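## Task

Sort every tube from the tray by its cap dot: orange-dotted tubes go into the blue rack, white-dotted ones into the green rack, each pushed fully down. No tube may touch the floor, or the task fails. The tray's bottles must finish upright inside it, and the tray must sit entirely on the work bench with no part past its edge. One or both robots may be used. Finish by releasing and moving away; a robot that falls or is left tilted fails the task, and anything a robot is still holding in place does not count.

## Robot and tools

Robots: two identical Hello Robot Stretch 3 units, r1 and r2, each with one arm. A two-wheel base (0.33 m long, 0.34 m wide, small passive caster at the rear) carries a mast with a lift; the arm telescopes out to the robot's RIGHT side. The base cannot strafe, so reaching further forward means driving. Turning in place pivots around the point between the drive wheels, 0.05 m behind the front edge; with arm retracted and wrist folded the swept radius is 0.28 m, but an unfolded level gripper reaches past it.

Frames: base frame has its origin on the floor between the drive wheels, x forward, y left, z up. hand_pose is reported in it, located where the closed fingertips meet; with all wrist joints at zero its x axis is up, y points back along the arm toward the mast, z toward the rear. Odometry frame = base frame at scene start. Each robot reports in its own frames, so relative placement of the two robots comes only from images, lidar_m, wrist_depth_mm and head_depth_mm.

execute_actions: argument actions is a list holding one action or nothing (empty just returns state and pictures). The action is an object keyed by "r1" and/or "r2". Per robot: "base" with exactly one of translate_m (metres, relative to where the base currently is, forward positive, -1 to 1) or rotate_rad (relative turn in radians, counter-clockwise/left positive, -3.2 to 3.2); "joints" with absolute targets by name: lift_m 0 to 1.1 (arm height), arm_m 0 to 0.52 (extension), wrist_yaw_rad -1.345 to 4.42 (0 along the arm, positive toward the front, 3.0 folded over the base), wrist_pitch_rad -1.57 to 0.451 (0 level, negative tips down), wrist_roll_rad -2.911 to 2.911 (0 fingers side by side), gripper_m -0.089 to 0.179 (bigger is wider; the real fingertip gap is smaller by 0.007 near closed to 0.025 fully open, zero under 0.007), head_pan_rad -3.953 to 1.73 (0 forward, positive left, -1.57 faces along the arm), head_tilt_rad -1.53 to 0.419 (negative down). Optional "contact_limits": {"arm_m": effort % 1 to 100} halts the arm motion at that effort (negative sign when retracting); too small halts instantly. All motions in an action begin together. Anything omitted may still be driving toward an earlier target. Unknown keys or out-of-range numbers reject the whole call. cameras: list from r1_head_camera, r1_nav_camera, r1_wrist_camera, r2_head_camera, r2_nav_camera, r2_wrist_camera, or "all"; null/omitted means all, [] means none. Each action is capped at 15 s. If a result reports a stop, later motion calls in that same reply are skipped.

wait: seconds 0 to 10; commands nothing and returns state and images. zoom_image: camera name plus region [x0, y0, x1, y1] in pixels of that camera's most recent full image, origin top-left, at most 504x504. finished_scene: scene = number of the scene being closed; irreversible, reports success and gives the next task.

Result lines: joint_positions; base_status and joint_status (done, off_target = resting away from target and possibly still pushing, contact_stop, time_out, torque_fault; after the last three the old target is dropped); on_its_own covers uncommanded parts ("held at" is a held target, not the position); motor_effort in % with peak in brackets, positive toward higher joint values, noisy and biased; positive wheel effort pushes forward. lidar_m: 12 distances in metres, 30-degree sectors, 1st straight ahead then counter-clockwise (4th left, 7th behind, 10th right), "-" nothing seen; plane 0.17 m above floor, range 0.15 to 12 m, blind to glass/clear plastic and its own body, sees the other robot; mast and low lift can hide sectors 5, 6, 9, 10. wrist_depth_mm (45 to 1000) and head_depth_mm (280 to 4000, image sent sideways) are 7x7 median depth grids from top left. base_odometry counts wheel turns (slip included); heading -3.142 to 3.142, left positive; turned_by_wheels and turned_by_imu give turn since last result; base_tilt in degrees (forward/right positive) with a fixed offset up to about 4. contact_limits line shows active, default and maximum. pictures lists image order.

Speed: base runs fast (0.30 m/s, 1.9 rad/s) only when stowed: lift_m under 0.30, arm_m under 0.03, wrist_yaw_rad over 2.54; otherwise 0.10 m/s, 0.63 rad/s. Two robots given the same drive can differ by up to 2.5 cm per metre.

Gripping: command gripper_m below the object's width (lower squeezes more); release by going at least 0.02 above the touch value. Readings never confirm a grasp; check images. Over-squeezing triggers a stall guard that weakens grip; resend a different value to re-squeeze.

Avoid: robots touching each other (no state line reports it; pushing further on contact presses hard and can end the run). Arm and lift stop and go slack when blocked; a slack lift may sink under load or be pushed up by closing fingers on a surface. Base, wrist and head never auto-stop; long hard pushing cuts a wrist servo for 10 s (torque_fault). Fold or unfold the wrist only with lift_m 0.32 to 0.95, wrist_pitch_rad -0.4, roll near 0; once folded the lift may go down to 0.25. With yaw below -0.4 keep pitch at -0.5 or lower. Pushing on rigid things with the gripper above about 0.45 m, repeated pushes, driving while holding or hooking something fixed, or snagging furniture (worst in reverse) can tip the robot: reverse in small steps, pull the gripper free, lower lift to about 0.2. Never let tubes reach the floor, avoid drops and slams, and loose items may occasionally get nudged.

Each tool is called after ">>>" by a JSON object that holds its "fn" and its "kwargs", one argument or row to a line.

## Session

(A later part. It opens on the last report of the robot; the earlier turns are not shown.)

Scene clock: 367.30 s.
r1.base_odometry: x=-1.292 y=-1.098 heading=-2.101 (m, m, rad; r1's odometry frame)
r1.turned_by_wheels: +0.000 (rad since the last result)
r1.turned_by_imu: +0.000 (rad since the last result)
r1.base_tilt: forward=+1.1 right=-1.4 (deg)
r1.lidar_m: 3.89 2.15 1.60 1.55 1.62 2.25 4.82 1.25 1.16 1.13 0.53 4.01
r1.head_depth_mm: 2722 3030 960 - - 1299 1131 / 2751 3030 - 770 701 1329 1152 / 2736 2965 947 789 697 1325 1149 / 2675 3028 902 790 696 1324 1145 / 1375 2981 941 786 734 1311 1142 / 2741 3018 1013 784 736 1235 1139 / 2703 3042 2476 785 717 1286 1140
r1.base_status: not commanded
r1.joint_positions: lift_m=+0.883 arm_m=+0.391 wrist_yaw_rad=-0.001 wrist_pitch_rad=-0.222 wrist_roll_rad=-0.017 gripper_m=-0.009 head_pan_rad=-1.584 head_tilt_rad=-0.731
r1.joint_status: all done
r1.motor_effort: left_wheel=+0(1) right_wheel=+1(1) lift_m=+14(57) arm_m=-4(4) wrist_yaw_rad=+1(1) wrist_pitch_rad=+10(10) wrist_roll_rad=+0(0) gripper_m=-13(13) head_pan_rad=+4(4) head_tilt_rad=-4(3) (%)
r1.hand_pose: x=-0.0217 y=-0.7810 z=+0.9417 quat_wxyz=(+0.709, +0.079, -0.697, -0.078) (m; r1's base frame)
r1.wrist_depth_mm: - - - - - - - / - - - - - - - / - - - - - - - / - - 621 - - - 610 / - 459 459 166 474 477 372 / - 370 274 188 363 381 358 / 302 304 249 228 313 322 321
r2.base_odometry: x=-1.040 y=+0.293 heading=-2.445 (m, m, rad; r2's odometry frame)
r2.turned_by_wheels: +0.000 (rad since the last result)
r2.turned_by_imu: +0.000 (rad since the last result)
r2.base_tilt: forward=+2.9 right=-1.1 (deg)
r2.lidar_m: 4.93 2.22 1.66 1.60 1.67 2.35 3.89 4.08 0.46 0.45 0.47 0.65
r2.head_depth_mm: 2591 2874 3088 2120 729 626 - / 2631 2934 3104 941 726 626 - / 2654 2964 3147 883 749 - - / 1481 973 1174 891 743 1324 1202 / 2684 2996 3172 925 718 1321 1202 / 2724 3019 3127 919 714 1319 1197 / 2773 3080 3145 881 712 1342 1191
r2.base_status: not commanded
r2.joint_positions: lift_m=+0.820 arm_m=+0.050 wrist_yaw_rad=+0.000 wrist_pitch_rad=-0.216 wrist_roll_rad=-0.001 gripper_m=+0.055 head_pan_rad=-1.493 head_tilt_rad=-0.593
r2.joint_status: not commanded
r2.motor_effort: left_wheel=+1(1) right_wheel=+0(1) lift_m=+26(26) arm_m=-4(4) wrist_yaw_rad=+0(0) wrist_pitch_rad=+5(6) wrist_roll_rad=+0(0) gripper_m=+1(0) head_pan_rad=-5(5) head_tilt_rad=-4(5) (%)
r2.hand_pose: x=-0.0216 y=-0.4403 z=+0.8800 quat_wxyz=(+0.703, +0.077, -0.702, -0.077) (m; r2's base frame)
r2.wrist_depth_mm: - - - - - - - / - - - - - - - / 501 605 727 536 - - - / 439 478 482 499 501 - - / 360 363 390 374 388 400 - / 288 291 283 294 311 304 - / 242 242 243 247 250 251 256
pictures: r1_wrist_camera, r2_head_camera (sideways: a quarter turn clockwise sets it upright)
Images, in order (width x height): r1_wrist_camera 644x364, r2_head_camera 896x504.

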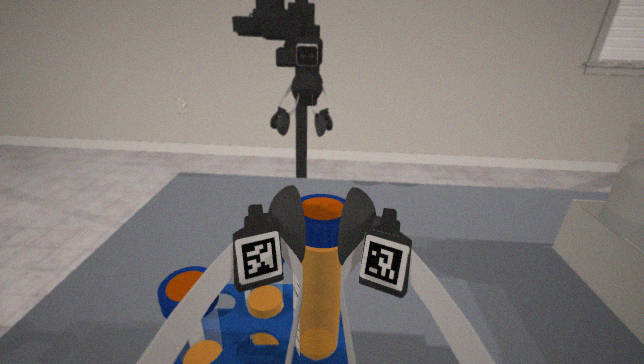

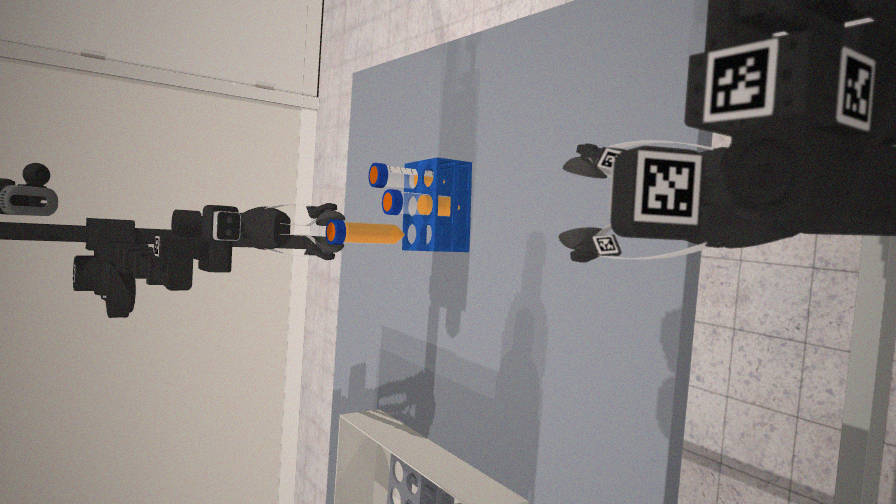

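>>> {"fn": "execute_actions", "kwargs": {
  "actions": [
    {"r1":{"base":{"translate_m":0.002},"joints":{"arm_m":0.396}}}
  ],
  "cameras": []
}}

>>> {"fn": "execute_actions", "kwargs": {
  "actions": [
    {"r1":{"joints":{"lift_m":0.863}}}
  ],
  "cameras": ["r2_head_camera"]
}}

Scene clock: 375.37 s.
r1.base_odometry: x=-1.293 y=-1.100 heading=-2.101 (m, m, rad; r1's odometry frame)
r1.turned_by_wheels: +0.000 (rad since the last result)
r1.turned_by_imu: +0.001 (rad since the last result)
r1.base_tilt: forward=+1.1 right=-1.4 (deg)
r1.lidar_m: 3.88 2.14 1.60 1.55 1.62 2.25 4.81 1.25 1.16 1.13 0.53 4.01
r1.head_depth_mm: 2751 3020 962 - - 1296 1129 / 2710 3048 - 770 700 1328 1150 / 2760 3002 951 792 702 1322 1146 / 2639 3030 901 792 698 1321 1145 / 1376 2987 977 790 734 1318 1143 / 2709 3057 1016 780 733 1231 1139 / 2739 2998 2491 783 722 1277 1133
r1.base_status: done
r1.joint_positions: lift_m=+0.883 arm_m=+0.396 wrist_yaw_rad=-0.001 wrist_pitch_rad=-0.222 wrist_roll_rad=-0.017 gripper_m=-0.009 head_pan_rad=-1.584 head_tilt_rad=-0.731
r1.joint_status: all done
r1.motor_effort: left_wheel=+0(3) right_wheel=+1(7) lift_m=+14(14) arm_m=+2(2) wrist_yaw_rad=+0(1) wrist_pitch_rad=+10(10) wrist_roll_rad=+0(0) gripper_m=-13(13) head_pan_rad=+4(4) head_tilt_rad=-3(3) (%)
r1.hand_pose: x=-0.0217 y=-0.7853 z=+0.9417 quat_wxyz=(+0.709, +0.079, -0.697, -0.078) (m; r1's base frame)
r1.wrist_depth_mm: - - - - - - - / - - - - - - - / - - - - - - - / - - 609 - - - - / - 458 460 165 477 477 379 / - 364 268 189 361 387 361 / 304 304 250 231 313 316 318
r2.base_odometry: x=-1.040 y=+0.293 heading=-2.445 (m, m, rad; r2's odometry frame)
r2.turned_by_wheels: +0.000 (rad since the last result)
r2.turned_by_imu: +0.000 (rad since the last result)
r2.base_tilt: forward=+2.9 right=-1.1 (deg)
r2.lidar_m: 4.91 2.22 1.66 1.60 1.67 2.33 3.88 4.07 0.46 0.45 0.47 0.65
r2.head_depth_mm: 2605 2883 3066 2123 730 626 - / 2633 2920 3145 941 726 625 - / 2676 2942 3163 883 747 - - / 1461 971 1177 893 744 1321 1204 / 2700 3025 3160 927 717 1314 1204 / 2726 3037 3163 920 716 1311 1199 / 2761 3099 3127 879 711 1345 1196
r2.base_status: not commanded
r2.joint_positions: lift_m=+0.820 arm_m=+0.050 wrist_yaw_rad=+0.000 wrist_pitch_rad=-0.216 wrist_roll_rad=-0.001 gripper_m=+0.055 head_pan_rad=-1.493 head_tilt_rad=-0.593
r2.joint_status: not commanded
r2.motor_effort: left_wheel=+1(1) right_wheel=-1(0) lift_m=+26(26) arm_m=-4(4) wrist_yaw_rad=+0(1) wrist_pitch_rad=+5(5) wrist_roll_rad=+0(0) gripper_m=+1(0) head_pan_rad=-5(6) head_tilt_rad=-5(4) (%)
r2.hand_pose: x=-0.0216 y=-0.4403 z=+0.8800 quat_wxyz=(+0.703, +0.077, -0.702, -0.077) (m; r2's base frame)
r2.wrist_depth_mm: - - - - - - - / - - - - - - - / 493 616 721 545 - - - / 436 483 488 499 506 - - / 355 362 387 373 389 404 - / 286 291 282 294 310 304 - / 242 244 244 247 251 253 254
pictures: none
No camera images: the call's "cameras" was empty. Leave "cameras" out to get every camera's image.

Scene clock: 376.27 s.
r1.base_odometry: x=-1.293 y=-1.100 heading=-2.101 (m, m, rad; r1's odometry frame)
r1.turned_by_wheels: +0.000 (rad since the last result)
r1.turned_by_imu: +0.000 (rad since the last result)
r1.base_tilt: forward=+1.1 right=-1.4 (deg)
r1.lidar_m: 3.87 2.14 1.59 1.55 1.61 2.25 4.80 1.25 1.16 1.13 0.53 4.02
r1.head_depth_mm: 2729 3048 963 - - - 1153 / 2735 3054 - 756 1083 1328 1153 / 2717 3017 915 791 700 1320 1144 / 2629 3033 904 790 697 1323 1143 / 1378 3033 978 786 735 1307 1139 / 2782 3010 1018 784 735 1227 1138 / 2731 3051 2463 783 721 1292 1137
r1.base_status: not commanded
r1.joint_positions: lift_m=+0.864 arm_m=+0.396 wrist_yaw_rad=-0.001 wrist_pitch_rad=-0.222 wrist_roll_rad=-0.017 gripper_m=-0.009 head_pan_rad=-1.584 head_tilt_rad=-0.731
r1.joint_status: all done
r1.motor_effort: left_wheel=-1(0) right_wheel=+1(1) lift_m=+14(21) arm_m=+2(2) wrist_yaw_rad=+1(1) wrist_pitch_rad=+10(10) wrist_roll_rad=+0(0) gripper_m=-13(13) head_pan_rad=+4(4) head_tilt_rad=-4(3) (%)
r1.hand_pose: x=-0.0217 y=-0.7853 z=+0.9227 quat_wxyz=(+0.709, +0.079, -0.697, -0.078) (m; r1's base frame)
r1.wrist_depth_mm: - - - - - - - / - - - - - - - / - - - - - - - / - - 560 597 582 608 575 / - 424 424 167 442 441 373 / 350 325 244 192 339 352 349 / 282 287 233 206 293 295 298
r2.base_odometry: x=-1.040 y=+0.293 heading=-2.445 (m, m, rad; r2's odometry frame)
r2.turned_by_wheels: +0.000 (rad since the last result)
r2.turned_by_imu: +0.000 (rad since the last result)
r2.base_tilt: forward=+2.9 right=-1.1 (deg)
r2.lidar_m: 4.89 2.22 1.65 1.60 1.67 2.33 3.89 4.08 0.46 0.45 0.47 0.65
r2.head_depth_mm: 2601 2892 3098 2120 730 628 - / 2638 2925 3106 942 726 626 - / 2649 2951 3125 883 750 - - / 1508 1010 1168 893 744 1326 1204 / 2726 2996 3165 924 719 1324 1202 / 2736 3050 3129 919 715 1313 1194 / 2754 3081 3093 879 711 1343 1196
r2.base_status: not commanded
r2.joint_positions: lift_m=+0.820 arm_m=+0.050 wrist_yaw_rad=+0.000 wrist_pitch_rad=-0.216 wrist_roll_rad=-0.001 gripper_m=+0.055 head_pan_rad=-1.493 head_tilt_rad=-0.593
r2.joint_status: not commanded
r2.motor_effort: left_wheel=+1(1) right_wheel=+0(0) lift_m=+26(26) arm_m=-4(4) wrist_yaw_rad=+0(0) wrist_pitch_rad=+6(6) wrist_roll_rad=+0(1) gripper_m=+1(1) head_pan_rad=-5(5) head_tilt_rad=-4(3) (%)
r2.hand_pose: x=-0.0216 y=-0.4403 z=+0.8800 quat_wxyz=(+0.703, +0.077, -0.702, -0.077) (m; r2's base frame)
r2.wrist_depth_mm: - - - - - - - / - - - - - - - / 500 609 732 538 - - - / 437 481 485 508 512 - - / 358 364 391 373 391 402 - / 288 291 284 300 312 305 - / 239 244 245 247 250 253 255
pictures: r2_head_camera (sideways: a quarter turn clockwise sets it upright)
Images, in order (width x height): r2_head_camera 896x504.

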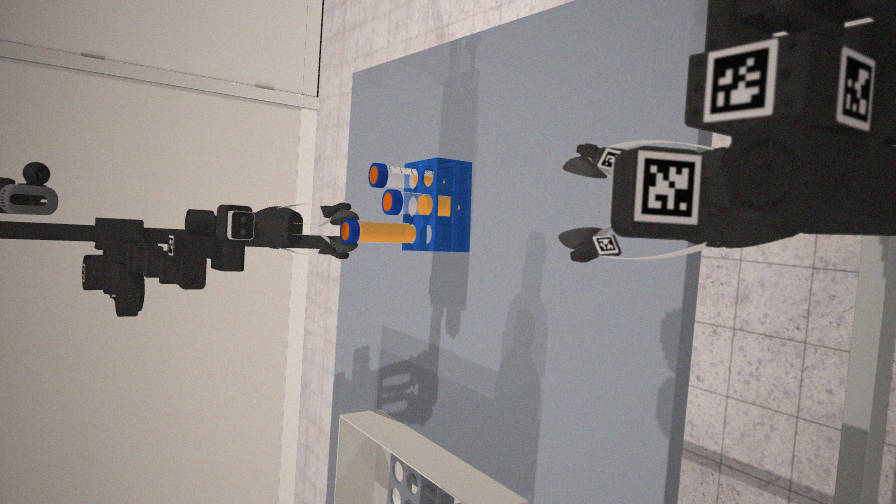

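>>> {"fn": "execute_actions", "kwargs": {
  "actions": [
    {"r1":{"joints":{"lift_m":0.814}}}
  ],
  "cameras": ["r2_head_camera","r1_wrist_camera"]
}}

Scene clock: 389.83 s.
r1.base_odometry: x=-1.293 y=-1.100 heading=-2.101 (m, m, rad; r1's odometry frame)
r1.turned_by_wheels: +0.000 (rad since the last result)
r1.turned_by_imu: +0.001 (rad since the last result)
r1.base_tilt: forward=+1.1 right=-1.4 (deg)
r1.lidar_m: 3.89 2.14 1.60 1.54 1.62 2.25 4.80 1.25 1.16 1.13 0.53 4.03
r1.head_depth_mm: 2688 3091 964 797 685 - - / 2752 3041 1083 - 1460 1308 1151 / 2749 3064 - 783 701 1317 1150 / 2641 3012 1067 776 697 1322 1146 / 1373 2981 977 787 734 1322 1139 / 2759 3042 1014 783 735 1225 1141 / 2730 3065 2449 780 719 1282 1138
r1.base_status: not commanded
r1.joint_positions: lift_m=+0.815 arm_m=+0.396 wrist_yaw_rad=-0.001 wrist_pitch_rad=-0.195 wrist_roll_rad=-0.017 gripper_m=-0.009 head_pan_rad=-1.584 head_tilt_rad=-0.731
r1.joint_status: all done
r1.motor_effort: left_wheel=-1(1) right_wheel=+1(1) lift_m=+10(16) arm_m=+2(2) wrist_yaw_rad=+0(1) wrist_pitch_rad=-2(10) wrist_roll_rad=+0(0) gripper_m=-13(13) head_pan_rad=+4(4) head_tilt_rad=-4(3) (%)
r1.hand_pose: x=-0.0217 y=-0.7874 z=+0.8804 quat_wxyz=(+0.710, +0.069, -0.697, -0.069) (m; r1's base frame)
r1.wrist_depth_mm: - - - 960 - - - / - - - - - - - / - - - - - - - / - 525 458 513 514 514 402 / - 324 294 165 378 380 364 / 286 274 230 190 286 304 304 / 237 223 192 193 244 249 250
r2.base_odometry: x=-1.040 y=+0.293 heading=-2.445 (m, m, rad; r2's odometry frame)
r2.turned_by_wheels: +0.000 (rad since the last result)
r2.turned_by_imu: +0.000 (rad since the last result)
r2.base_tilt: forward=+3.0 right=-1.2 (deg)
r2.lidar_m: 4.91 2.23 1.65 1.60 1.67 2.33 3.88 4.09 0.46 0.45 0.47 0.65
r2.head_depth_mm: 2609 2885 3099 2113 731 626 - / 2635 2918 3119 942 727 624 - / 2688 2957 3159 883 747 - - / 2596 1205 1112 890 743 1321 1200 / 2716 2993 3160 925 717 1321 1202 / 2740 3027 3142 920 714 1319 1194 / 2751 3071 3128 880 712 1343 1196
r2.base_status: not commanded
r2.joint_positions: lift_m=+0.820 arm_m=+0.050 wrist_yaw_rad=+0.000 wrist_pitch_rad=-0.216 wrist_roll_rad=-0.001 gripper_m=+0.055 head_pan_rad=-1.493 head_tilt_rad=-0.593
r2.joint_status: not commanded
r2.motor_effort: left_wheel=+1(1) right_wheel=+0(0) lift_m=+26(27) arm_m=-4(4) wrist_yaw_rad=+0(0) wrist_pitch_rad=+6(6) wrist_roll_rad=+0(0) gripper_m=+0(0) head_pan_rad=-5(5) head_tilt_rad=-5(3) (%)
r2.hand_pose: x=-0.0216 y=-0.4403 z=+0.8800 quat_wxyz=(+0.703, +0.077, -0.702, -0.077) (m; r2's base frame)
r2.wrist_depth_mm: - - - - - - - / - - - - - - - / 496 605 722 525 - - - / 436 481 489 488 513 - - / 355 362 387 376 386 405 - / 287 291 281 300 311 305 - / 240 243 245 247 251 251 254
pictures: r1_wrist_camera, r2_head_camera (sideways: a quarter turn clockwise sets it upright)
Images, in order (width x height): r1_wrist_camera 644x364, r2_head_camera 896x504.

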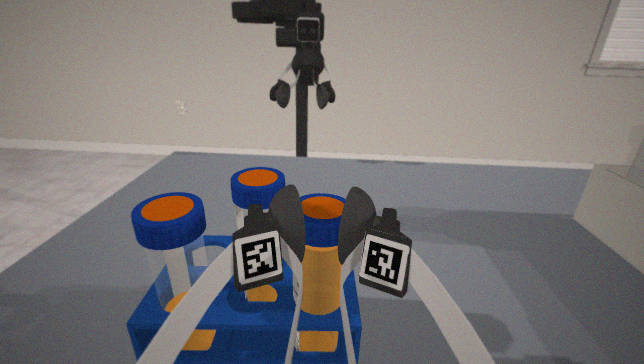

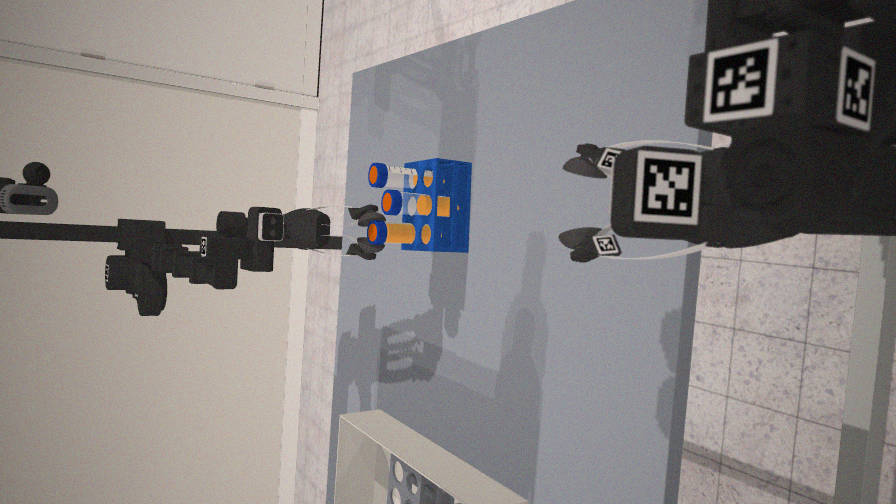

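>>> {"fn": "execute_actions", "kwargs": {
  "actions": [
    {"r1":{"joints":{"gripper_m":0.055,"lift_m":0.82}}}
  ],
  "cameras": []
}}

>>> {"fn": "execute_actions", "kwargs": {
  "actions": [
    {"r1":{"joints":{"arm_m":0.15}}}
  ],
  "cameras": ["r2_head_camera","r1_head_camera","r1_wrist_camera"]
}}

Scene clock: 394.40 s.
r1.base_odometry: x=-1.293 y=-1.100 heading=-2.101 (m, m, rad; r1's odometry frame)
r1.turned_by_wheels: +0.000 (rad since the last result)
r1.turned_by_imu: +0.001 (rad since the last result)
r1.base_tilt: forward=+1.0 right=-1.4 (deg)
r1.lidar_m: 3.88 2.14 1.60 1.55 1.62 2.24 4.80 1.26 1.16 1.13 0.53 4.01
r1.head_depth_mm: 2734 3000 959 795 685 - - / 2719 3035 1077 - 1456 1331 1147 / 2736 3039 - 783 699 1322 1144 / 2624 3026 1053 777 698 1327 1144 / 1368 3001 981 787 731 1320 1147 / 2750 3071 1017 786 735 1223 1134 / 2759 3060 2469 782 718 1285 1139
r1.base_status: not commanded
r1.joint_positions: lift_m=+0.819 arm_m=+0.396 wrist_yaw_rad=-0.001 wrist_pitch_rad=-0.214 wrist_roll_rad=-0.017 gripper_m=+0.055 head_pan_rad=-1.584 head_tilt_rad=-0.731
r1.joint_status: all done
r1.motor_effort: left_wheel=-1(1) right_wheel=+1(1) lift_m=+60(54) arm_m=+2(2) wrist_yaw_rad=+0(1) wrist_pitch_rad=+6(7) wrist_roll_rad=+0(0) gripper_m=+0(83) head_pan_rad=+4(4) head_tilt_rad=-5(4) (%)
r1.hand_pose: x=-0.0217 y=-0.7859 z=+0.8799 quat_wxyz=(+0.709, +0.076, -0.697, -0.076) (m; r1's base frame)
r1.wrist_depth_mm: - - - 930 - - - / - - - - - - - / - - - - - - - / - 472 439 478 499 504 386 / - 318 - 174 387 375 357 / 279 282 225 189 280 300 298 / 235 225 197 199 242 247 250
r2.base_odometry: x=-1.040 y=+0.293 heading=-2.445 (m, m, rad; r2's odometry frame)
r2.turned_by_wheels: +0.000 (rad since the last result)
r2.turned_by_imu: +0.000 (rad since the last result)
r2.base_tilt: forward=+2.9 right=-1.1 (deg)
r2.lidar_m: 4.92 2.22 1.66 1.60 1.67 2.33 3.88 4.09 0.46 0.45 0.47 0.65
r2.head_depth_mm: 2621 2869 3075 2135 729 625 - / 2640 2925 3101 939 728 627 - / 2677 2945 3148 884 749 - - / 2609 1204 1175 886 743 1320 1205 / 2696 3015 3160 926 716 1316 1201 / 2737 3055 3133 920 714 1309 1201 / 2755 3082 3138 881 711 1340 1192
r2.base_status: not commanded
r2.joint_positions: lift_m=+0.820 arm_m=+0.050 wrist_yaw_rad=+0.000 wrist_pitch_rad=-0.216 wrist_roll_rad=-0.001 gripper_m=+0.055 head_pan_rad=-1.493 head_tilt_rad=-0.593
r2.joint_status: not commanded
r2.motor_effort: left_wheel=+1(1) right_wheel=-1(0) lift_m=+26(26) arm_m=-4(4) wrist_yaw_rad=+1(0) wrist_pitch_rad=+6(6) wrist_roll_rad=+0(0) gripper_m=+0(1) head_pan_rad=-5(6) head_tilt_rad=-3(4) (%)
r2.hand_pose: x=-0.0216 y=-0.4403 z=+0.8800 quat_wxyz=(+0.703, +0.077, -0.702, -0.077) (m; r2's base frame)
r2.wrist_depth_mm: - - - - - - - / - - - - - - - / 501 606 736 534 - - - / 435 474 489 501 513 - - / 356 363 389 372 385 408 - / 285 291 283 297 310 304 - / 239 244 246 247 251 254 256
pictures: none
No camera images: the call's "cameras" was empty. Leave "cameras" out to get every camera's image.

Scene clock: 397.43 s.
r1.base_odometry: x=-1.293 y=-1.100 heading=-2.101 (m, m, rad; r1's odometry frame)
r1.turned_by_wheels: +0.000 (rad since the last result)
r1.turned_by_imu: +0.001 (rad since the last result)
r1.base_tilt: forward=+1.1 right=-1.4 (deg)
r1.lidar_m: 3.89 2.14 1.59 1.55 1.62 2.25 4.79 1.25 1.16 1.13 0.53 4.03
r1.head_depth_mm: 2711 3053 962 796 - - - / 2704 3074 1036 839 - 1302 1147 / 2716 3081 1035 848 - 1317 1144 / 2643 3056 936 849 1445 1323 1139 / 1376 3028 979 789 736 1335 1145 / 2735 3062 1020 784 737 1235 1144 / 2763 3017 2481 780 719 1287 1133
r1.base_status: not commanded
r1.joint_positions: lift_m=+0.819 arm_m=+0.150 wrist_yaw_rad=+0.000 wrist_pitch_rad=-0.215 wrist_roll_rad=-0.017 gripper_m=+0.055 head_pan_rad=-1.584 head_tilt_rad=-0.731
r1.joint_status: all done
r1.motor_effort: left_wheel=-1(0) right_wheel=+1(1) lift_m=+60(60) arm_m=-4(4) wrist_yaw_rad=+0(0) wrist_pitch_rad=+7(7) wrist_roll_rad=+0(0) gripper_m=+1(1) head_pan_rad=+4(5) head_tilt_rad=-3(4) (%)
r1.hand_pose: x=-0.0216 y=-0.5405 z=+0.8796 quat_wxyz=(+0.709, +0.077, -0.697, -0.076) (m; r1's base frame)
r1.wrist_depth_mm: - - - - - - - / - - - - - - - / - - 648 607 767 576 613 / - 472 446 437 495 491 394 / 391 352 - 360 389 374 355 / 281 283 277 290 279 299 300 / 237 237 238 240 245 246 249
r2.base_odometry: x=-1.040 y=+0.293 heading=-2.445 (m, m, rad; r2's odometry frame)
r2.turned_by_wheels: +0.000 (rad since the last result)
r2.turned_by_imu: +0.000 (rad since the last result)
r2.base_tilt: forward=+3.0 right=-1.0 (deg)
r2.lidar_m: 4.92 2.22 1.65 1.60 1.67 2.33 3.89 4.09 0.46 0.45 0.47 0.64
r2.head_depth_mm: 2609 2876 3091 2134 729 625 - / 2647 2942 3138 939 727 626 - / 2647 2921 3144 881 749 - - / 2623 1468 2996 887 744 1320 1204 / 2705 3011 3169 927 717 1318 1203 / 2726 3050 3123 921 716 1317 1198 / 2760 3063 3093 878 710 1342 1194
r2.base_status: not commanded
r2.joint_positions: lift_m=+0.820 arm_m=+0.050 wrist_yaw_rad=+0.000 wrist_pitch_rad=-0.216 wrist_roll_rad=-0.001 gripper_m=+0.055 head_pan_rad=-1.493 head_tilt_rad=-0.593
r2.joint_status: not commanded
r2.motor_effort: left_wheel=+1(1) right_wheel=+0(0) lift_m=+27(26) arm_m=-4(4) wrist_yaw_rad=+0(0) wrist_pitch_rad=+6(6) wrist_roll_rad=+0(0) gripper_m=+0(0) head_pan_rad=-5(5) head_tilt_rad=-4(3) (%)
r2.hand_pose: x=-0.0216 y=-0.4403 z=+0.8800 quat_wxyz=(+0.703, +0.077, -0.702, -0.077) (m; r2's base frame)
r2.wrist_depth_mm: - - - - - - - / - - - - - - - / 498 619 731 533 - - - / 442 475 491 495 512 - - / 358 360 390 374 386 401 - / 289 292 284 295 310 304 - / 241 244 245 248 248 252 255
pictures: r1_head_camera (sideways: a quarter turn clockwise sets it upright), r1_wrist_camera, r2_head_camera (sideways: a quarter turn clockwise sets it upright)
Images, in order (width x height): r1_head_camera 896x504, r1_wrist_camera 644x364, r2_head_camera 896x504.

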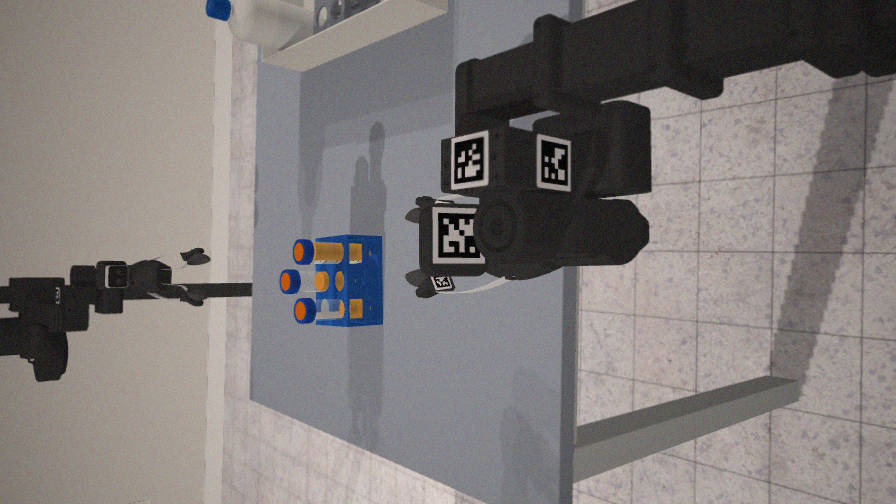

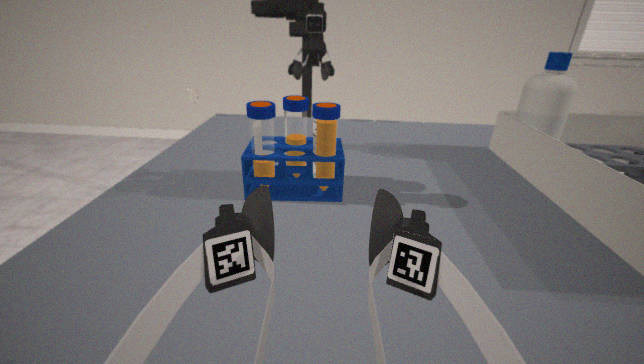

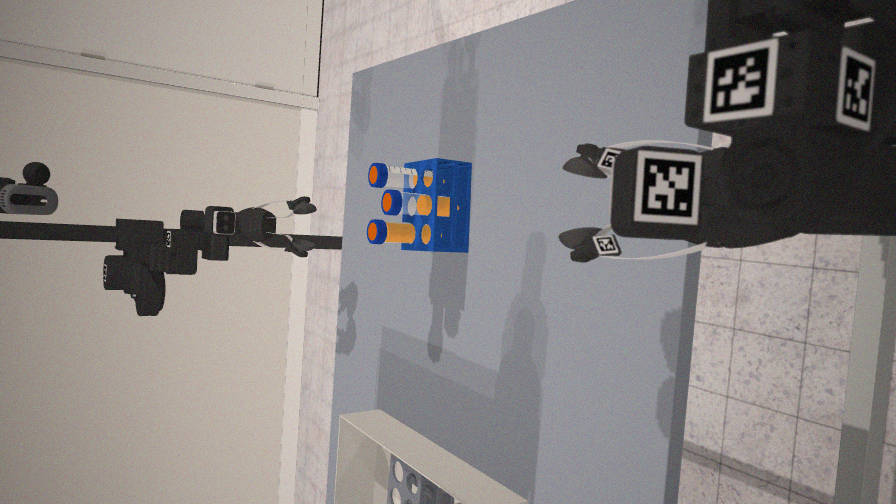

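>>> {"fn": "finished_scene", "kwargs": {
  "scene": 2
}}

The scene is finished: the task was done.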